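## Task

Lower a lid fully onto each of the two plates whose IDs are M60 and M90. At the end every plate must be back in its original nest, lying flat within the locators, with its A1 well at the nest corner labelled A1. Nothing counts as done if it stays in place only because the robot holds it. Finish by releasing everything and moving the gripper away.

## Robot and tools

Robot: one six-joint arm (waist, shoulder, elbow, forearm roll, wrist pitch, wrist roll) ending in a two-finger parallel gripper. The fingers point along the gripper's +z axis and close along its y axis. The reported hand point sits between the pads when they are shut; closed fingertips extend about 33 mm past it, fully open ones about 9 mm. Closing pushes the tips roughly 24 mm further out, so keep that much clearance above a surface before you squeeze.

Frames: the scene frame has its origin on the table top under the arm base, +z up, +y to the left when facing along +x. The base itself may be slightly tilted. Results give end_effector_position (metres) and end_effector_quat_wxyz in this frame; the printed position can be a little off, more so at long reach. Motion commands, however, are expressed in the gripper's own axes.

Plates: a plate's ID is learned by setting it flat in nest RD with its A1 well at the A1-marked corner; once nothing blocks the fixed scanner beside RD, its ID appears. Well A1 is the plate's cut-off corner. Loose parts or held parts may occasionally get a brief external tug.

Tool execute_actions, argument actions: a list of action objects run in sequence; an empty list just returns the current state and images. Each action may have:
- rows: 1 to 15 rows, each applied for one control step of 1/30 s. A row is nine numbers, each from -1 to 1, in this order: dx, dy, dz, rx, ry, rz, position, force_limit, speed. One row serves the single arm.
- dx, dy, dz, rx, ry, rz are an offset, not a pose: a target relative to the gripper's measured pose when the action began (for a call's first action, the last pose reported), in gripper axes. Every row is relative to that same start, not to the prior row. Scale: 1.0 equals 0.6 m for dx/dy/dz and 180 degrees for the rotation; rx, ry, rz form one rotation vector.
- position is an absolute finger command: +1 fully open (140 mm), about -0.8 pads touching, -1 close until blocked. force_limit sets squeeze: roughly 14 N at -1, 60 N at 0, 107 N at +1 (for parts up to 40 mm wide). speed sets how fast the gap changes: roughly 30 mm/s at -1, 140 at 0, 250 at +1.
- steps: duration, 1 to 450 control steps, default 15, never fewer than the number of rows. After the rows run out the arm keeps chasing the last row's target and the gripper keeps its last command, so give long moves enough steps.
- until: stops the action at the first step where all conditions hold (the robot is not halted, it may still be moving). Form: {"scanner": {"code": value}} or with "reads". Value may be a literal ID such as "m60" or [comparison, value] with "=", "!=", "<", "<=", ">", ">="; numbers always need a comparison. Any bad value or unknown name rejects the whole call before motion.

Limits on motion: each step the commanded pose is clipped to within 70 mm and 16 degrees of the measured pose; the controller then uses damped inverse kinematics and favours position over orientation. Joint speeds are capped (2.62 rad/s waist and shoulder, 3.14 elbow, 3.93 wrist joints) with 0.5 s to accelerate. If an action ends early the arm may only drift a little further, so send the remainder explicitly. Ramp offsets gradually: adding 0.01 per row is 6 mm per step, 0.18 m/s; sudden starts can shake a held part loose.

Results: Hand target is the pose the controller is currently driving toward. "pose unreachable" means the clearance check (which treats the base mount as arm) altered or blocked the command; the arm then rests until new rows move it. object_status: 0 moving, 1 blocked while opening, 2 blocked while closing (a grip), 3 reached the command or pads met (thin parts may still be held). Check for 2 after closing with -1. To grip harder while at 2, raise force_limit and change position slightly, e.g. -1 to -0.98. position_measured is in counts: 3 fully open, 230 pads together, not linear. Flange force is the estimated external force on the gripper, noisy and including held weight; "no reading" means no estimate. Scanner fields: code (current ID in lower case, or no_read, never wrong) and reads (how many times code went from no_read to an ID).

Tool zoom_image: camera (cam_head_left, cam_head_right or cam_wrist, each 504x504) and region [x0, y0, x1, y1] in pixels from the top-left, at most 504 by 504; gives a finer view of that camera's latest image.

Tool finished_scene: argument scene, the current scene's integer number. It is final; call it only when the goal is met and stable, with the gripper open and clear.

Avoid: joint torque at its load limit (148 N m for waist, shoulder, elbow; 37.2 N m for the three wrist joints, held weight included) or any outside force reaching 150 N; either halts the arm for 10 s and drops the rest of the call. MOTOR HOT warns of heating from holding loads; reaching the limit brakes the arm. Never push or drop anything off the table, and avoid slams, slips, hard hits and dropped parts.

Each tool is called after "Request:" in YAML: its name, and indented under it one key for each argument.

## Session

Request:
execute_actions:
  actions: []

Scene clock: 0.00 s.
end_effector_position=(+0.4381, +0.6487, +0.2436) position_measured=3 object_status=3 end_effector_quat_wxyz=(-0.204, -0.582, +0.768, +0.173)
Joint positions: [ 0.708  0.921  1.346 -0.72  -1.957 -1.232]
Joint velocities: [-0.001  0.001  0.    -0.     0.001  0.   ]
Flange force (N, the push that the arm receives, along the gripper's own x y z axes): no reading
Hand target: +0.438, +0.649, +0.244; -0.204, -0.582, +0.768, +0.173
scanner: code=no_read reads=0

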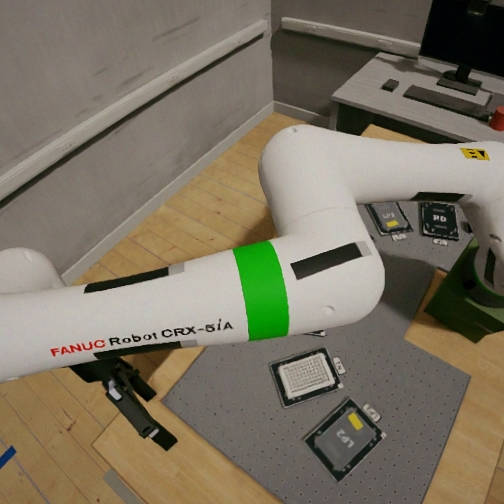

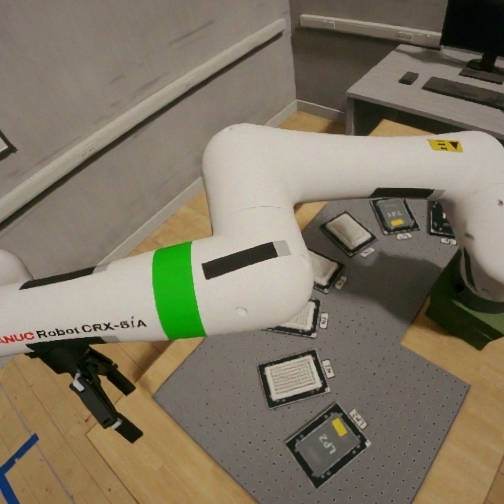

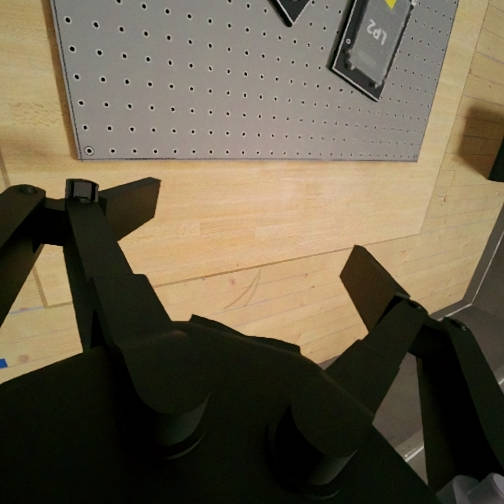

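Request:
execute_actions:
  actions:
    - {"rows":[[0.1,0.03,-0.02,0.04,-0.01,0,1,0,0],[0.377,0.122,-0.085,0.168,-0.0374,0,1,0,0]],"steps":60}

Request:
zoom_image:
  camera: "cam_head_right"
  region: [224,180,504,500]

Scene clock: 10.20 s.
end_effector_position=(+0.3497, +0.4469, +0.3473) position_measured=3 object_status=3 end_effector_quat_wxyz=(+0.000, -0.604, +0.797, +0.001)
Joint positions: [ 0.86  -0.135 -0.098 -0.225 -1.229 -1.178]
Joint velocities: [-0.    -0.001 -0.    -0.001  0.001 -0.   ]
Flange force (N, the push that the arm receives, along the gripper's own x y z axes): [9.0 5.0 2.6]
Hand target: +0.350, +0.447, +0.347; +0.000, -0.604, +0.797, +0.001
Off the commanded pose: 0.003 m, 0 deg.
scanner: code=no_read reads=0

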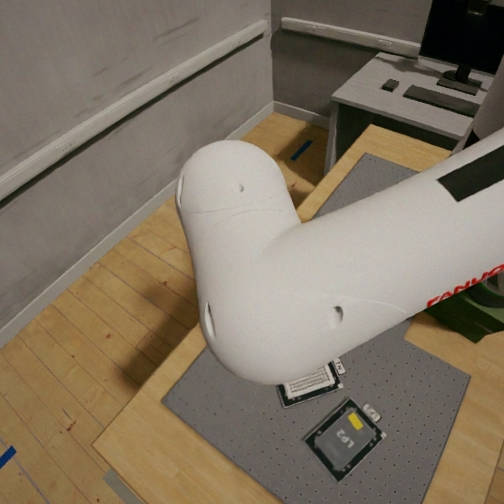

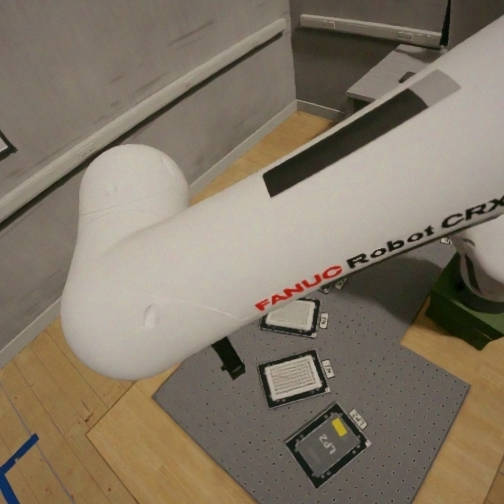

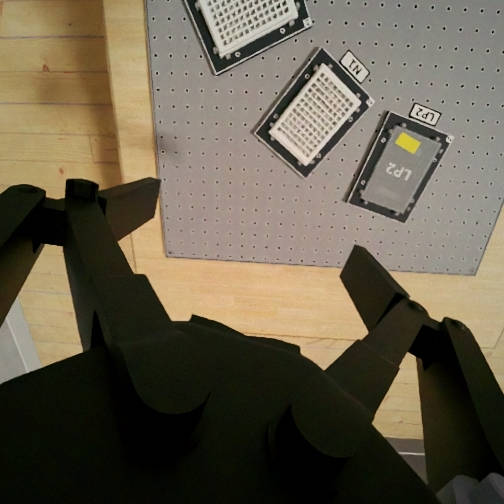

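Region (224, 180, 504, 500) of cam_head_right's 504x504 image, scaled by 1.575, with more detail than that image has; it fills the left 441 columns of this view, and the rest is white.

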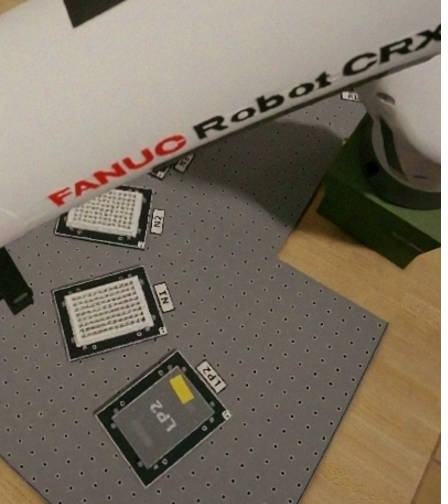

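Request:
execute_actions:
  actions:
    - {"rows":[[0.04,0.02,0.1,0,0,0.04,1,0,0],[0.13,0.05,0.33,0,0,0.135,1,0,0]],"steps":45}

Scene clock: 17.07 s.
end_effector_position=(+0.3009, +0.3796, +0.1494) position_measured=3 object_status=3 end_effector_quat_wxyz=(+0.000, -0.422, +0.907, -0.000)
Joint positions: [ 0.98  -0.019 -0.497 -0.255 -0.702 -1.595]
Joint velocities: [ 0.001  0.     0.     0.    -0.001 -0.   ]
Flange force (N, the push that the arm receives, along the gripper's own x y z axes): [8.0 2.3 -0.7]
Hand target: +0.301, +0.380, +0.149; +0.000, -0.422, +0.907, -0.000
Off the commanded pose: 0.001 m, 0 deg.
scanner: code=no_read reads=0

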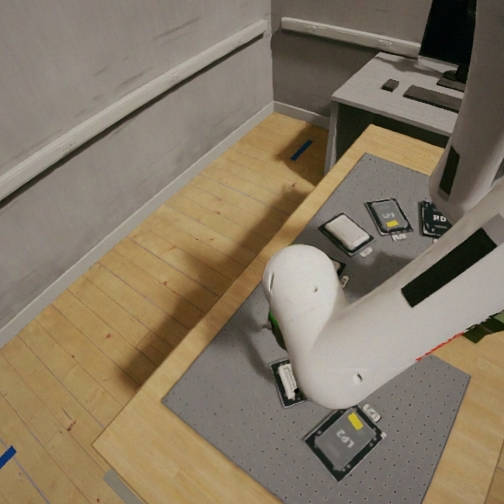

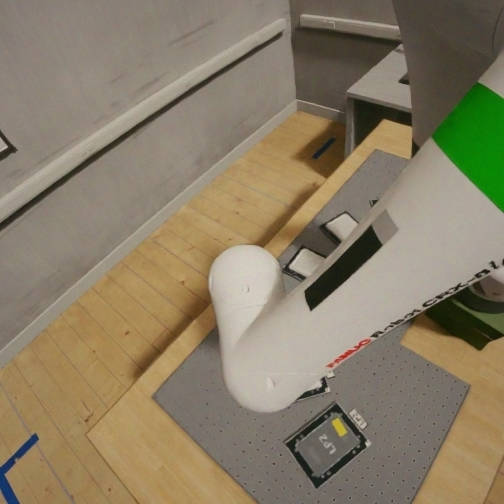

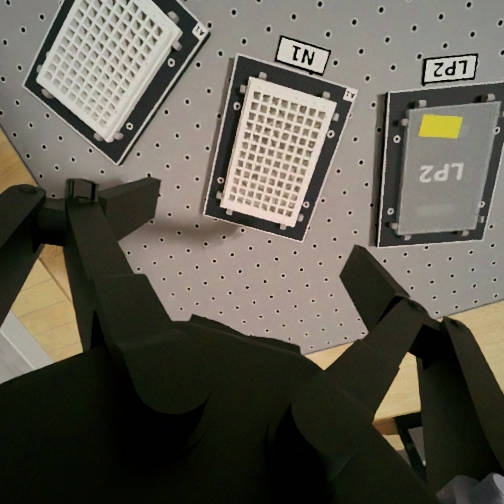

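Request:
execute_actions:
  actions:
    - {"rows":[[0,0,0.05,0,0,0,1,0,0],[0,0,0.15,0,0,0,1,0,0]],"steps":30}

Request:
zoom_image:
  camera: "cam_wrist"
  region: [120,20,420,320]

Request:
zoom_image:
  camera: "cam_head_left"
  region: [300,170,500,300]

Scene clock: 20.83 s.
end_effector_position=(+0.3014, +0.3797, +0.0597) position_measured=3 object_status=3 end_effector_quat_wxyz=(+0.001, -0.422, +0.907, -0.000)
Joint positions: [ 1.011  0.196 -0.478 -0.316 -0.505 -1.543]
Joint velocities: [-0.001 -0.    -0.    -0.     0.001  0.   ]
Flange force (N, the push that the arm receives, along the gripper's own x y z axes): [6.3 4.5 -4.4]
Hand target: +0.301, +0.380, +0.060; +0.001, -0.422, +0.907, -0.000
Off the commanded pose: 0.001 m, 0 deg.
scanner: code=no_read reads=0

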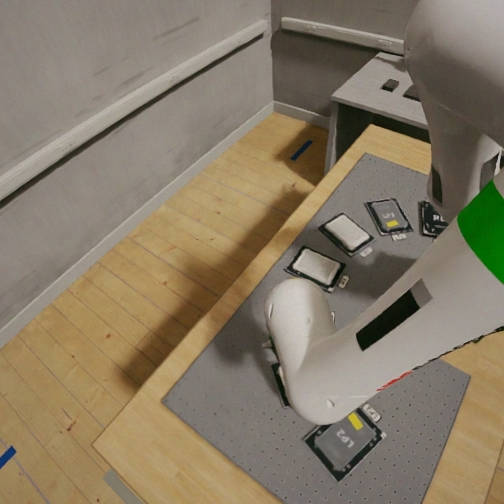

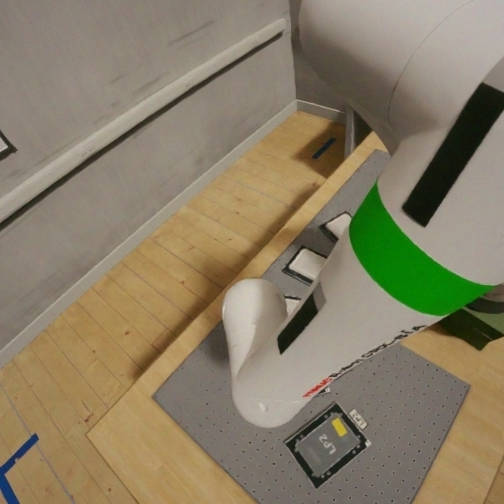

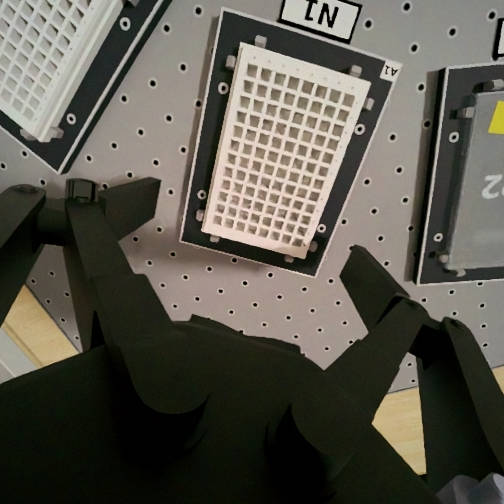

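Region (120, 20, 420, 320) of cam_wrist's 504x504 image, scaled by 1.680, with more detail than that image has.

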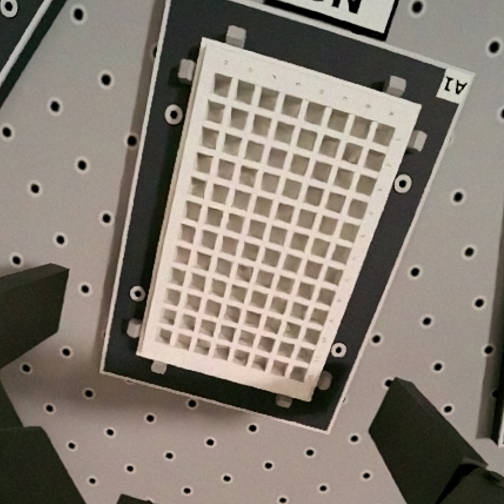

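Region (300, 170, 500, 300) of cam_head_left's 504x504 image, scaled by 2.520, with more detail than that image has; it fills the top 328 rows of this view, and the rest is white.

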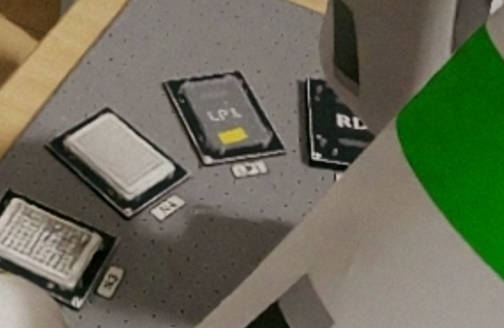

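Request:
execute_actions:
  actions:
    - {"rows":[[0.07,0.004,0,0,0,0,0.5,0,0]],"steps":20}
    - {"rows":[[0,0,0.02,0,0,0,0.5,0,0]],"steps":15}

Request:
zoom_image:
  camera: "cam_wrist"
  region: [120,60,420,360]

Scene clock: 25.57 s.
end_effector_position=(+0.2729, +0.3489, +0.0476) position_measured=66 object_status=3 end_effector_quat_wxyz=(+0.001, -0.422, +0.907, -0.000)
Joint positions: [ 1.048  0.174 -0.584 -0.34  -0.417 -1.543]
Joint velocities: [-0.001 -0.    -0.     0.    -0.001  0.001]
Flange force (N, the push that the arm receives, along the gripper's own x y z axes): [5.4 0.4 -4.6]
Flange force at the end of the 1st action (N, along the gripper's axes at the end of the call): [5.2 1.8 -1.6]
Hand target: +0.273, +0.349, +0.048; +0.001, -0.422, +0.907, -0.000
Off the commanded pose: 0.000 m, 0 deg.
scanner: code=no_read reads=0

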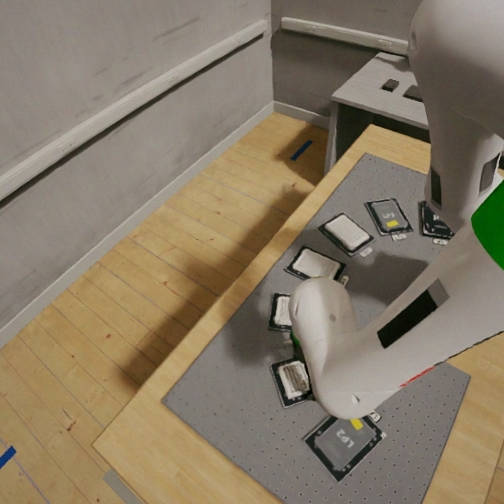

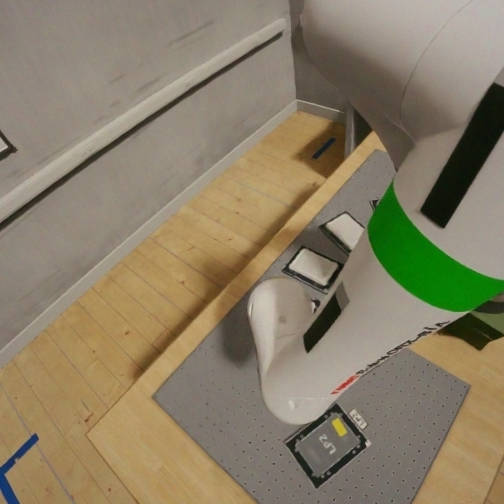

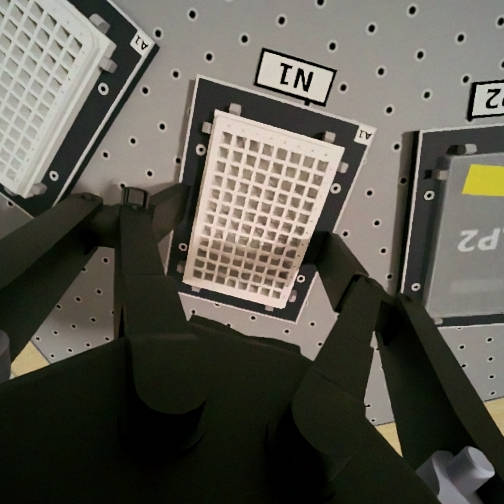

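Region (120, 60, 420, 360) of cam_wrist's 504x504 image, scaled by 1.680, with more detail than that image has.

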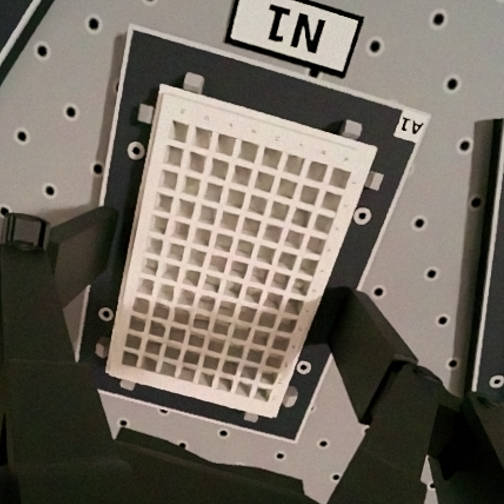

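Request:
execute_actions:
  actions:
    - {"rows":[[0.008,0,0,0,0,-0.011,0.42,0,0]],"steps":12}
    - {"rows":[[0,0,0.006,0,0,0,0.42,0,0]],"steps":10}
    - {"rows":[[0,0,0.005,0,0,0,0.42,0,0]],"steps":10}
    - {"rows":[[0,0,0.005,0,0,0,0.42,0,0]],"steps":10}
    - {"rows":[[0,0,0.005,0,0,0,0.42,0,0]],"steps":10}

Request:
zoom_image:
  camera: "cam_wrist"
  region: [120,60,420,360]

Scene clock: 42.93 s.
end_effector_position=(+0.2698, +0.3453, +0.0458) position_measured=76 object_status=3 end_effector_quat_wxyz=(+0.000, -0.438, +0.899, -0.000)
Joint positions: [ 1.052  0.174 -0.594 -0.345 -0.407 -1.505]
Joint velocities: [-0.001 -0.001 -0.     0.     0.    -0.   ]
Flange force (N, the push that the arm receives, along the gripper's own x y z axes): [13.3 -2.7 -53.9]
Flange force at the end of the 1st action (N, along the gripper's axes at the end of the call): [3.8 3.7 -2.4]
Hand target: +0.270, +0.345, +0.046; +0.000, -0.438, +0.899, -0.000
Off the commanded pose: 0.002 m, 0 deg.
FORCE FAULT: contact force on the arm reached its limit, and the arm stopped for 10 seconds. The contact can be on any part of the arm, not only on its tool. The arm's remaining commands of this call were not run. The arm holds still and accepts commands again. Move the arm away from the contact; if what it grips holds it there, let go first. Pushing or pulling that hard again can fault the arm again.
scanner: code=no_read reads=0

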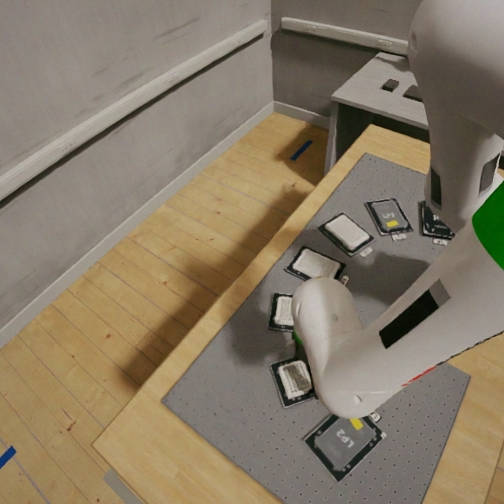

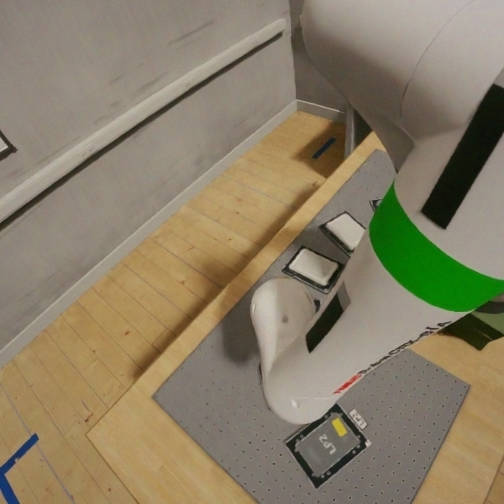

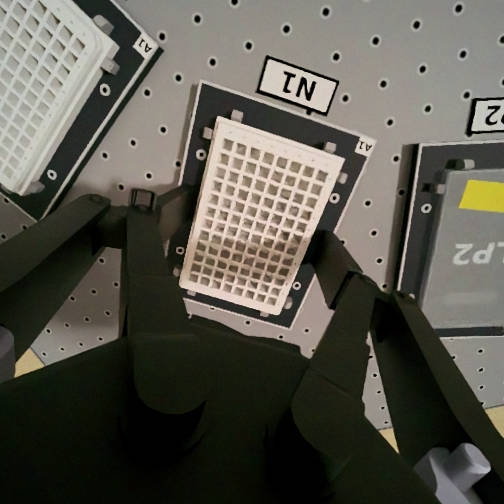

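Region (120, 60, 420, 360) of cam_wrist's 504x504 image, scaled by 1.680, with more detail than that image has.

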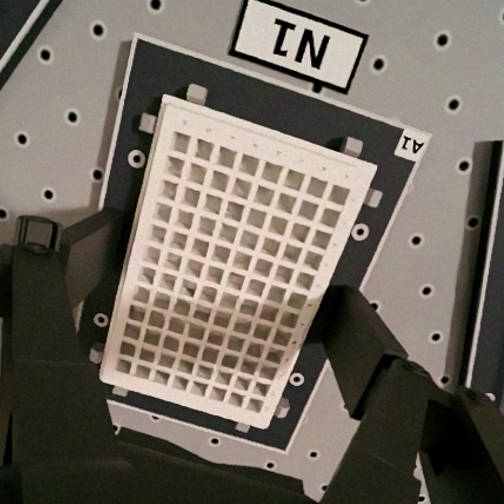

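Request:
execute_actions:
  actions:
    - {"rows":[[0,0,-0.09,0,0,0,0.5,0,0]],"steps":18}
    - {"rows":[[0.121,-0.403,0,0,0,0.186,0.5,0,0]],"steps":36}
    - {"rows":[[0.121,-0.403,0,0,0,0.186,0.5,0,0]],"steps":40}

Scene clock: 52.97 s.
end_effector_position=(+0.4245, -0.1078, +0.0979) position_measured=66 object_status=3 end_effector_quat_wxyz=(-0.000, +0.131, +0.991, +0.005)
Joint positions: [-0.243  0.643 -0.285 -0.658 -0.782 -1.162]
Joint velocities: [ 0.001 -0.    -0.     0.     0.001  0.   ]
Flange force (N, the push that the arm receives, along the gripper's own x y z axes): [7.1 3.4 -3.1]
Flange force at the end of the 1st action (N, along the gripper's axes at the end of the call): [4.9 -7.1 -4.6]
Flange force at the end of the 2nd action (N, along the gripper's axes at the end of the call): [2.9 -3.1 -1.3]
Hand target: +0.425, -0.108, +0.098; -0.000, +0.131, +0.991, +0.005
Off the commanded pose: 0.003 m, 0 deg.
scanner: code=no_read reads=0

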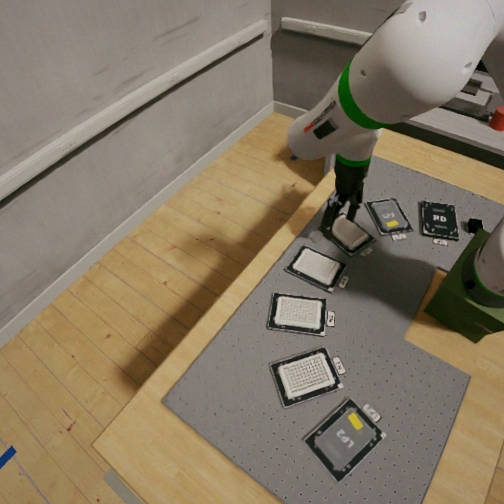

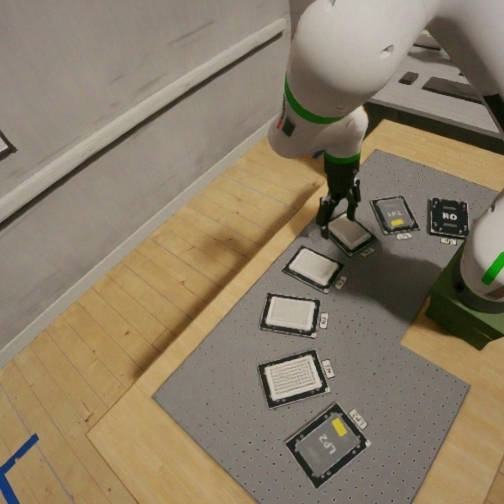

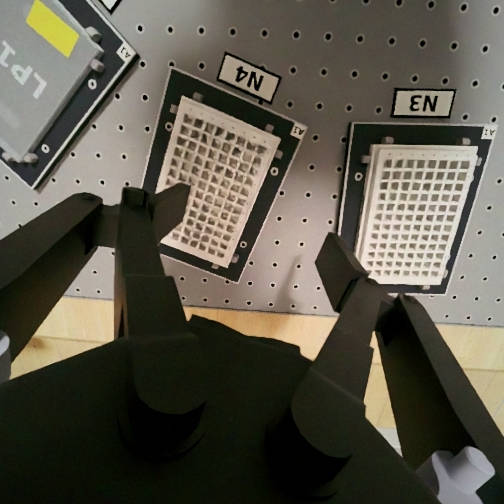

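Request:
execute_actions:
  actions:
    - {"rows":[[0.0025,-0.073,0.045,0.003,0,0.0272,0.5,0,0]],"steps":28}
    - {"rows":[[0,0,0.018,0,0,0,0.5,0,0]],"steps":14}

Request:
zoom_image:
  camera: "cam_wrist"
  region: [120,60,420,360]

Scene clock: 58.57 s.
end_effector_position=(+0.4122, -0.1494, +0.0599) position_measured=66 object_status=3 end_effector_quat_wxyz=(-0.001, +0.174, +0.985, -0.000)
Joint positions: [-0.295  0.769 -0.252 -0.689 -0.724 -1.14 ]
Joint velocities: [ 0.  0. -0. -0.  0. -0.]
Flange force (N, the push that the arm receives, along the gripper's own x y z axes): [7.2 2.5 -4.3]
Flange force at the end of the 1st action (N, along the gripper's axes at the end of the call): [7.1 1.7 -4.4]
Hand target: +0.412, -0.149, +0.060; -0.001, +0.174, +0.985, -0.000
Off the commanded pose: 0.000 m, 0 deg.
scanner: code=no_read reads=0

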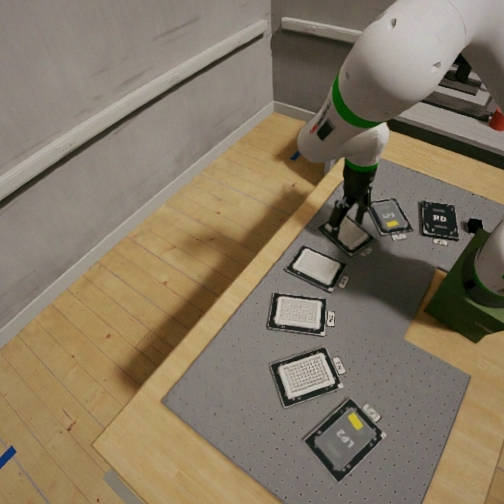

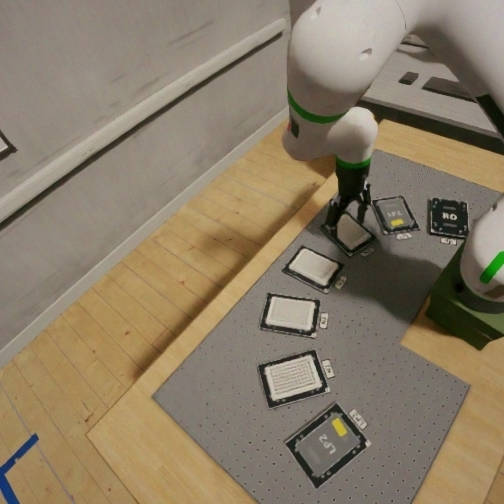

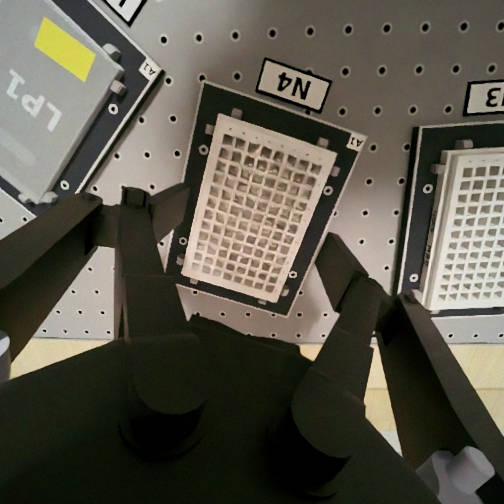

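Region (120, 60, 420, 360) of cam_wrist's 504x504 image, scaled by 1.680, with more detail than that image has.

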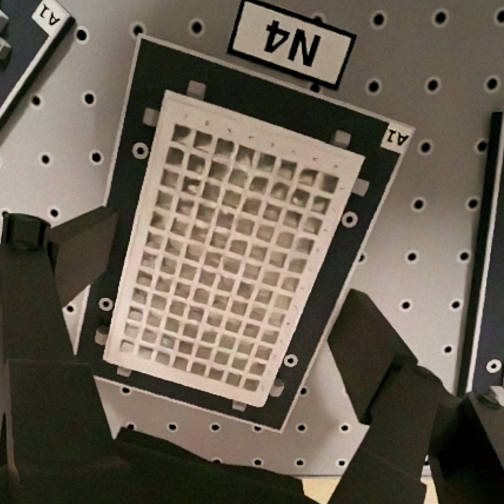

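Request:
zoom_image:
  camera: "cam_wrist"
  region: [395,170,485,290]

Request:
execute_actions:
  actions:
    - {"rows":[[0,-0.006,0.011,0,0,0,0.5,0,0]],"steps":15}
    - {"rows":[[0,0,0,0,0,0,-1,-0.3,-0.7]],"steps":24}

Region (395, 170, 485, 290) of cam_wrist's 504x504 image, scaled by 4.200, with more detail than that image has; it fills the left 378 columns of this view, and the rest is white.

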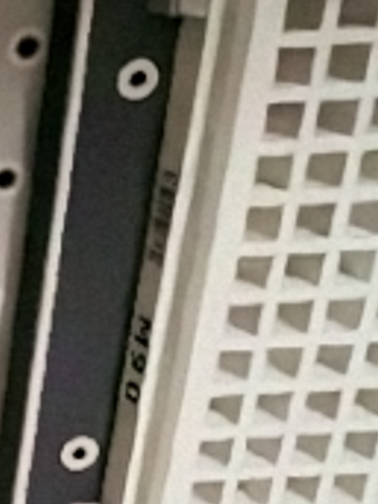

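Scene clock: 65.93 s.
end_effector_position=(+0.4110, -0.1529, +0.0534) position_measured=105 object_status=2 end_effector_quat_wxyz=(-0.001, +0.174, +0.985, -0.000)
Joint positions: [-0.297  0.787 -0.246 -0.697 -0.716 -1.126]
Joint velocities: [ 0.    -0.    -0.001 -0.    -0.    -0.   ]
Flange force (N, the push that the arm receives, along the gripper's own x y z axes): [11.0 4.2 -35.8]
Flange force at the end of the 1st action (N, along the gripper's axes at the end of the call): [5.3 5.6 -3.8]
Hand target: +0.411, -0.153, +0.053; -0.001, +0.174, +0.985, -0.000
Off the commanded pose: 0.000 m, 0 deg.
scanner: code=no_read reads=0

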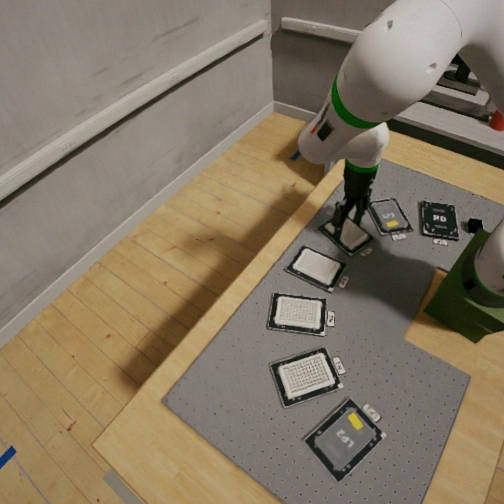

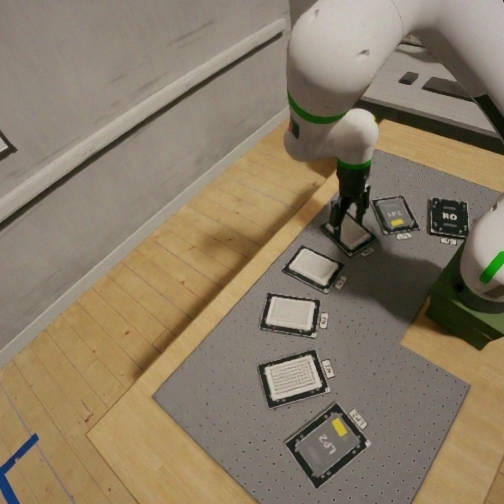

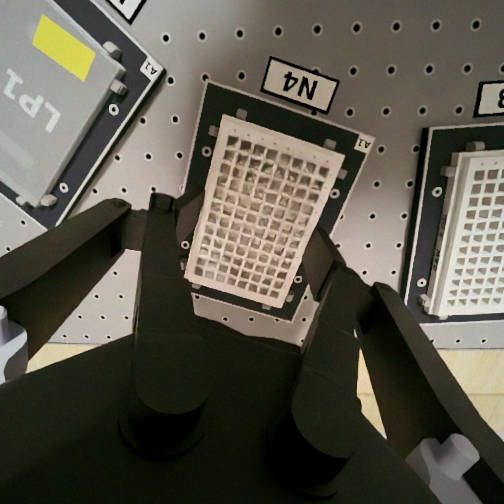

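Request:
execute_actions:
  actions:
    - {"rows":[[0,0,0,0,0,0,0.5,0,0]],"steps":8}
    - {"rows":[[0,0,-0.04,0,0,0,0.5,0,0]],"steps":14}
    - {"rows":[[0.063,-0.297,0,0,0,0.1333,0.5,0,0]],"steps":40}
    - {"rows":[[0,0,0.025,0,0,0,0.5,0,0]],"steps":16}

Request:
zoom_image:
  camera: "cam_wrist"
  region: [395,170,485,290]

Request:
zoom_image:
  camera: "cam_wrist"
  region: [120,60,420,360]

Scene clock: 73.17 s.
end_effector_position=(+0.3163, -0.3067, +0.0624) position_measured=66 object_status=3 end_effector_quat_wxyz=(-0.000, +0.375, +0.927, +0.001)
Joint positions: [-0.663  0.953 -0.188 -0.602 -0.734 -1.241]
Joint velocities: [-0.001  0.    -0.     0.    -0.001 -0.   ]
Flange force (N, the push that the arm receives, along the gripper's own x y z axes): [4.6 1.9 -2.4]
Flange force at the end of the 1st action (N, along the gripper's axes at the end of the call): [4.0 -0.2 0.1]
Flange force at the end of the 2nd action (N, along the gripper's axes at the end of the call): [6.0 -1.3 -1.5]
Flange force at the end of the 3rd action (N, along the gripper's axes at the end of the call): [7.2 2.1 -3.7]
Hand target: +0.316, -0.307, +0.062; -0.000, +0.374, +0.927, +0.001
Off the commanded pose: 0.000 m, 0 deg.
scanner: code=no_read reads=0

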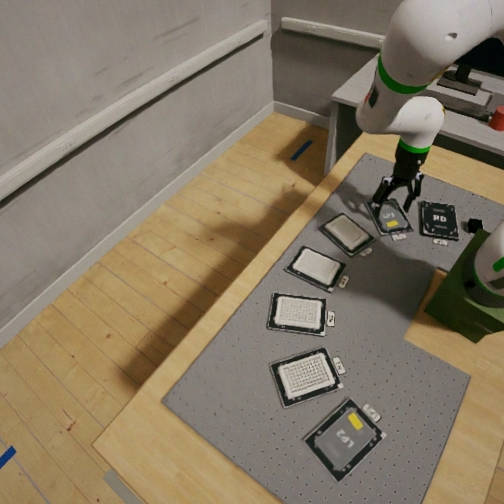

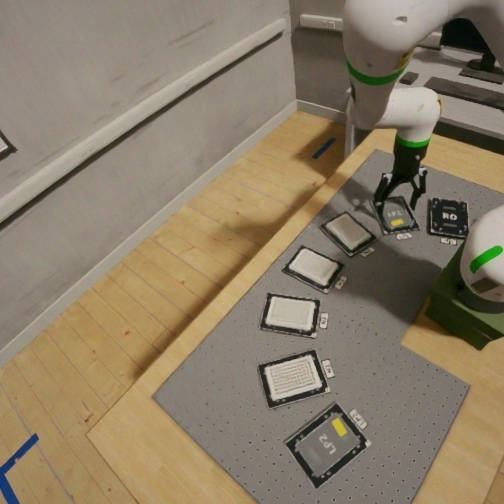

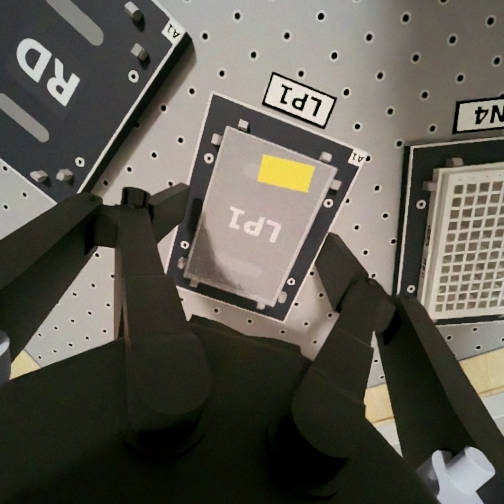

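Region (395, 170, 485, 290) of cam_wrist's 504x504 image, scaled by 4.200, with more detail than that image has; it fills the left 378 columns of this view, and the rest is white.

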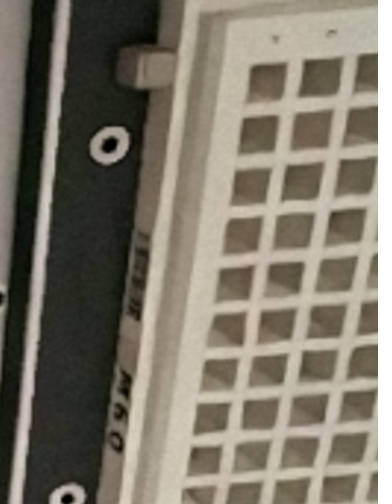

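Region (120, 60, 420, 360) of cam_wrist's 504x504 image, scaled by 1.680, with more detail than that image has.

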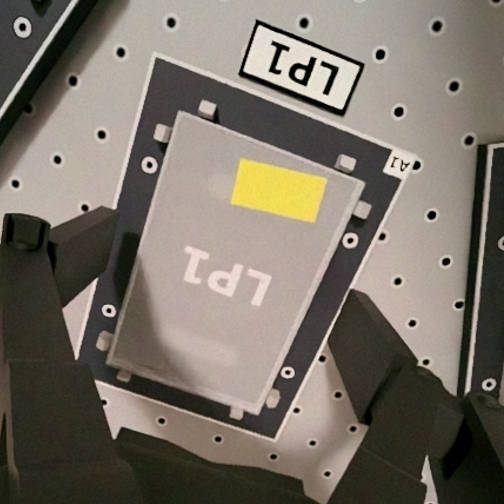

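Request:
execute_actions:
  actions:
    - {"rows":[[-0.013,-0.003,0.017,0,0,0.014,0.45,0,0]],"steps":20}

Request:
zoom_image:
  camera: "cam_wrist"
  region: [120,60,420,360]

Scene clock: 77.03 s.
end_effector_position=(+0.3208, -0.3134, +0.0522) position_measured=72 object_status=3 end_effector_quat_wxyz=(-0.001, +0.395, +0.919, +0.001)
Joint positions: [-0.661  0.985 -0.161 -0.606 -0.729 -1.281]
Joint velocities: [-0.003  0.    -0.001 -0.    -0.001  0.   ]
Flange force (N, the push that the arm receives, along the gripper's own x y z axes): [6.1 0.9 -2.3]
Hand target: +0.321, -0.313, +0.052; -0.001, +0.395, +0.919, +0.001
Off the commanded pose: 0.000 m, 0 deg.
scanner: code=no_read reads=0

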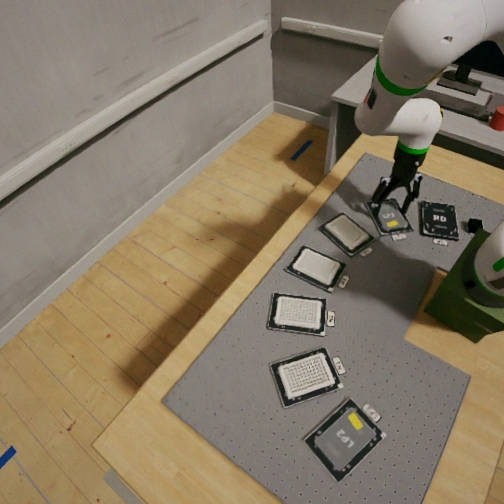

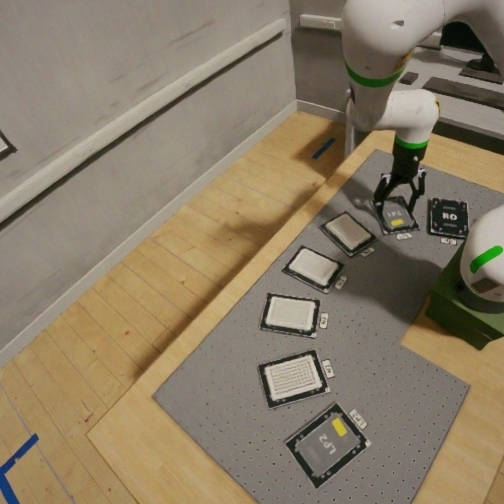

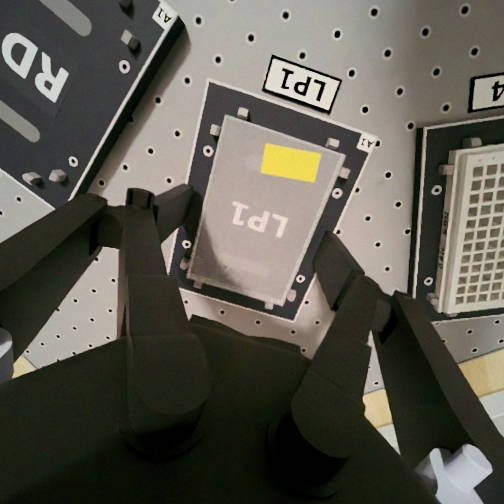

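Region (120, 60, 420, 360) of cam_wrist's 504x504 image, scaled by 1.680, with more detail than that image has.

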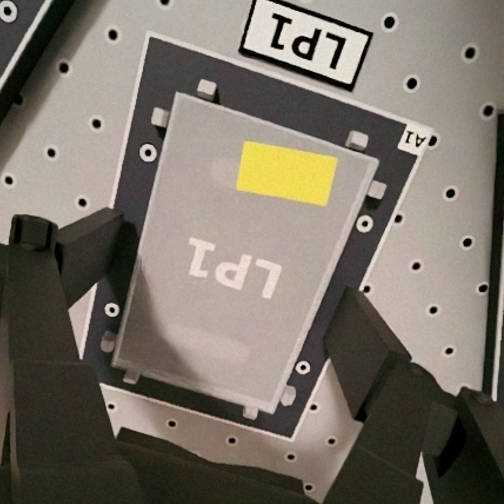

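Request:
execute_actions:
  actions:
    - {"rows":[[0,0.002,0.003,0,0,0,0.45,0,0]],"steps":10}
    - {"rows":[[0,0,0,0,0,0,-1,-0.3,-0.7]],"steps":20}

Scene clock: 80.63 s.
end_effector_position=(+0.3216, -0.3126, +0.0504) position_measured=104 object_status=2 end_effector_quat_wxyz=(-0.000, +0.395, +0.919, +0.001)
Joint positions: [-0.658  0.988 -0.16  -0.609 -0.727 -1.281]
Joint velocities: [-0.001 -0.    -0.001 -0.    -0.001  0.   ]
Flange force (N, the push that the arm receives, along the gripper's own x y z axes): [14.7 1.7 -40.1]
Flange force at the end of the 1st action (N, along the gripper's axes at the end of the call): [6.9 1.3 -3.9]
Hand target: +0.322, -0.313, +0.050; -0.001, +0.395, +0.919, +0.001
Off the commanded pose: 0.000 m, 0 deg.
scanner: code=no_read reads=0

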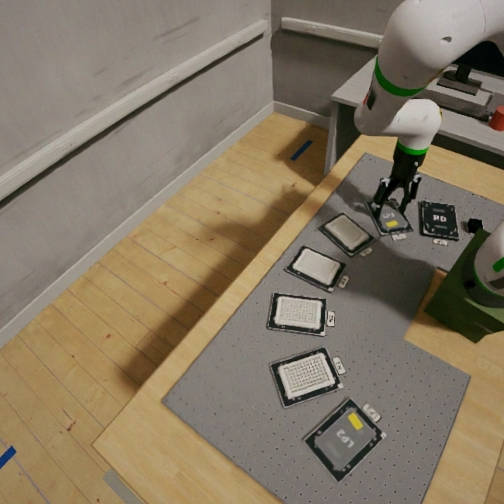

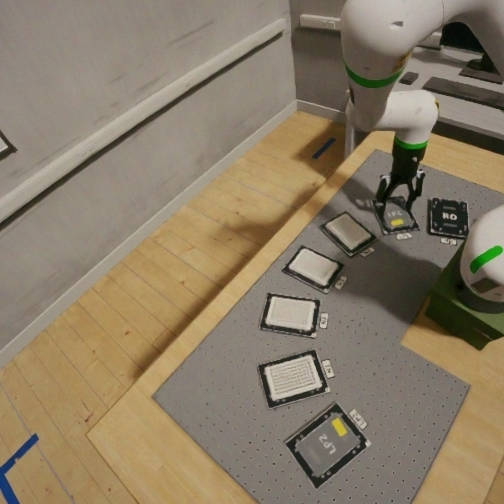

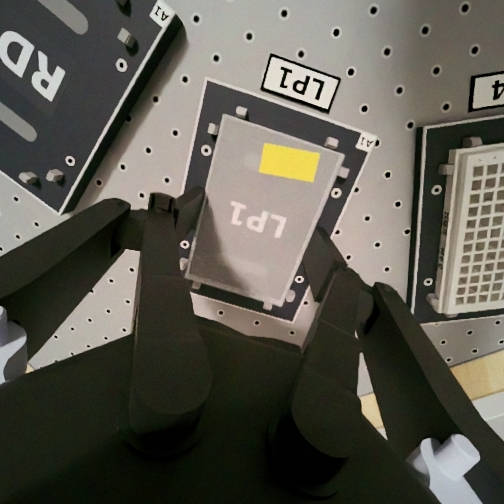

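Request:
execute_actions:
  actions:
    - {"rows":[[0,0,-0.004,0,0,0,-1,-0.3,0],[0,0,-0.01,0,0,0,-1,-0.3,0],[0,0,-0.02,0,0,0,-1,-0.3,0],[0,0,-0.03,0,0,0,-1,-0.3,0],[0,0,-0.045,0,0,0,-1,-0.3,0]],"steps":18}
    - {"rows":[[0.005,0.015,0,0,0,-0.007,-1,-0.3,0],[0.01,0.03,0,0,0,-0.015,-1,-0.3,0],[0.02,0.06,0,0,0,-0.03,-1,-0.3,0],[0.0907,0.2913,0,0,0,-0.1472,-1,-0.3,0]],"steps":45}
    - {"rows":[[0,0,0.013,0,0,0,-1,-0.3,0]],"steps":14}

Request:
zoom_image:
  camera: "cam_wrist"
  region: [160,80,400,320]

Scene clock: 89.37 s.
end_effector_position=(+0.4090, -0.1534, +0.0694) position_measured=104 object_status=2 end_effector_quat_wxyz=(-0.001, +0.174, +0.985, +0.000)
Joint positions: [-0.311  0.752 -0.259 -0.676 -0.737 -1.139]
Joint velocities: [ 0.001  0.    -0.001  0.    -0.     0.   ]
Flange force (N, the push that the arm receives, along the gripper's own x y z axes): [6.6 3.4 -3.0]
Flange force at the end of the 1st action (N, along the gripper's axes at the end of the call): [5.3 9.1 -4.2]
Flange force at the end of the 2nd action (N, along the gripper's axes at the end of the call): [6.5 4.0 -2.0]
Hand target: +0.409, -0.153, +0.069; -0.001, +0.174, +0.985, +0.000
Off the commanded pose: 0.000 m, 0 deg.
scanner: code=no_read reads=0

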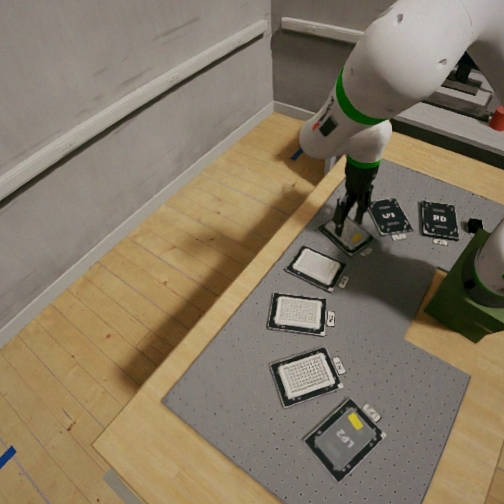

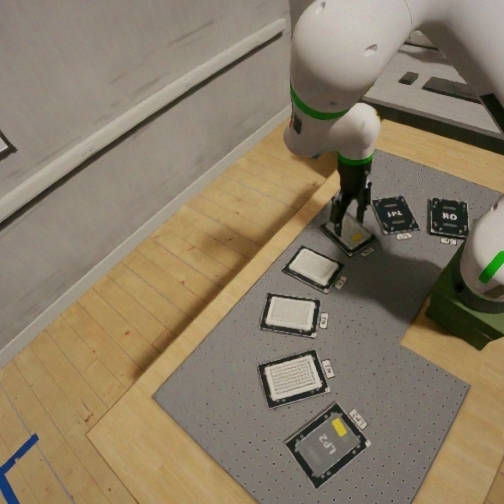

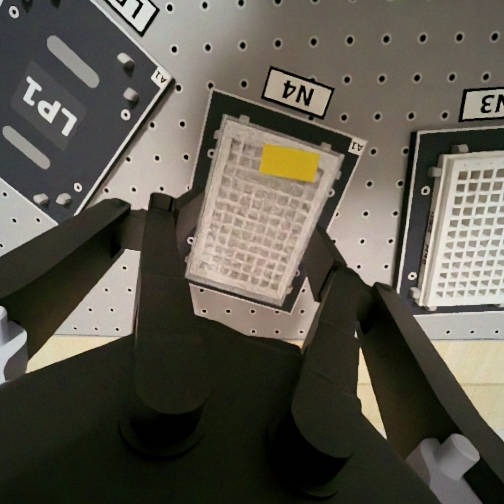

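Region (160, 80, 400, 320) of cam_wrist's 504x504 image, scaled by 2.100, with more detail than that image has.

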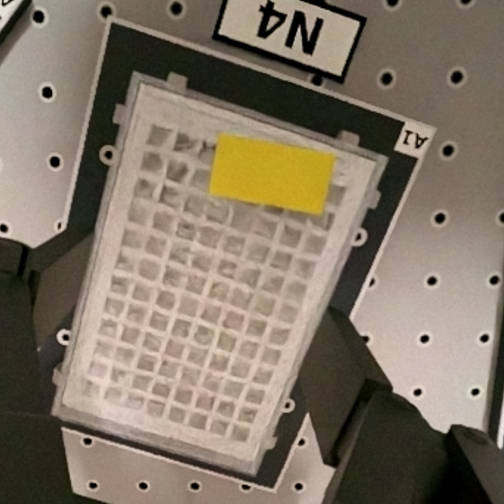

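Request:
execute_actions:
  actions:
    - {"rows":[[-0.0043,0.0015,0.005,0,0,0,-1,-0.3,0]],"steps":12}
    - {"rows":[[0,0,0.002,0,0,0,-1,-0.3,0]],"steps":8}
    - {"rows":[[0,0,0.002,0,0,0,-1,-0.3,0]],"steps":8}

Request:
zoom_image:
  camera: "cam_wrist"
  region: [160,80,400,320]

Scene clock: 94.03 s.
end_effector_position=(+0.4118, -0.1534, +0.0641) position_measured=104 object_status=2 end_effector_quat_wxyz=(-0.001, +0.174, +0.985, -0.000)
Joint positions: [-0.305  0.766 -0.25  -0.681 -0.732 -1.138]
Joint velocities: [-0.     0.    -0.    -0.001  0.001  0.   ]
Flange force (N, the push that the arm receives, along the gripper's own x y z axes): [7.4 4.5 -2.5]
Flange force at the end of the 1st action (N, along the gripper's axes at the end of the call): [9.9 2.8 -4.2]
Flange force at the end of the 2nd action (N, along the gripper's axes at the end of the call): [7.9 4.3 -3.3]
Hand target: +0.412, -0.153, +0.064; -0.001, +0.174, +0.985, -0.000
Off the commanded pose: 0.000 m, 0 deg.
scanner: code=no_read reads=0

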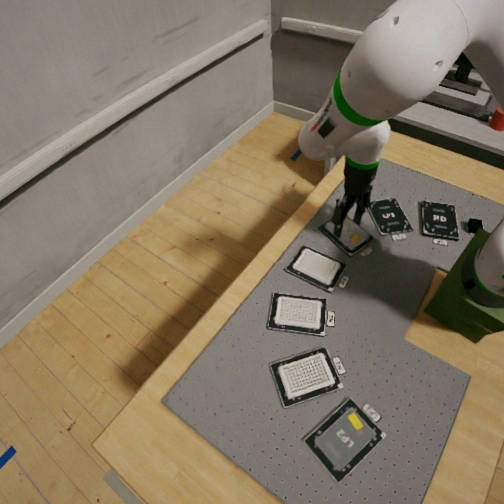

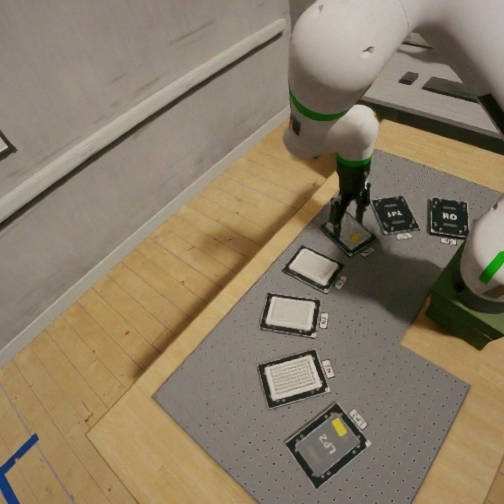

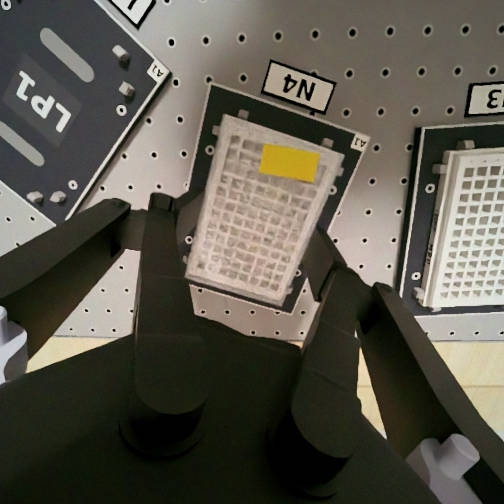

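Region (160, 80, 400, 320) of cam_wrist's 504x504 image, scaled by 2.100, with more detail than that image has.

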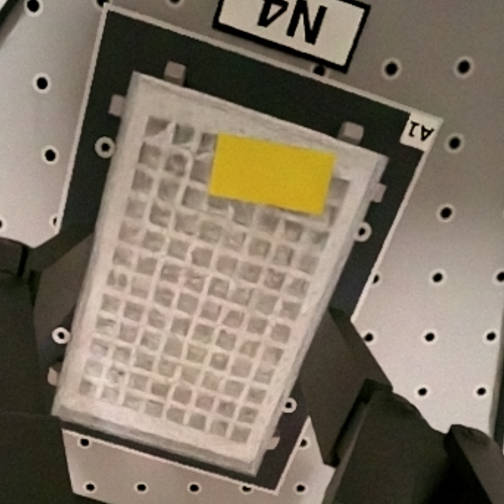

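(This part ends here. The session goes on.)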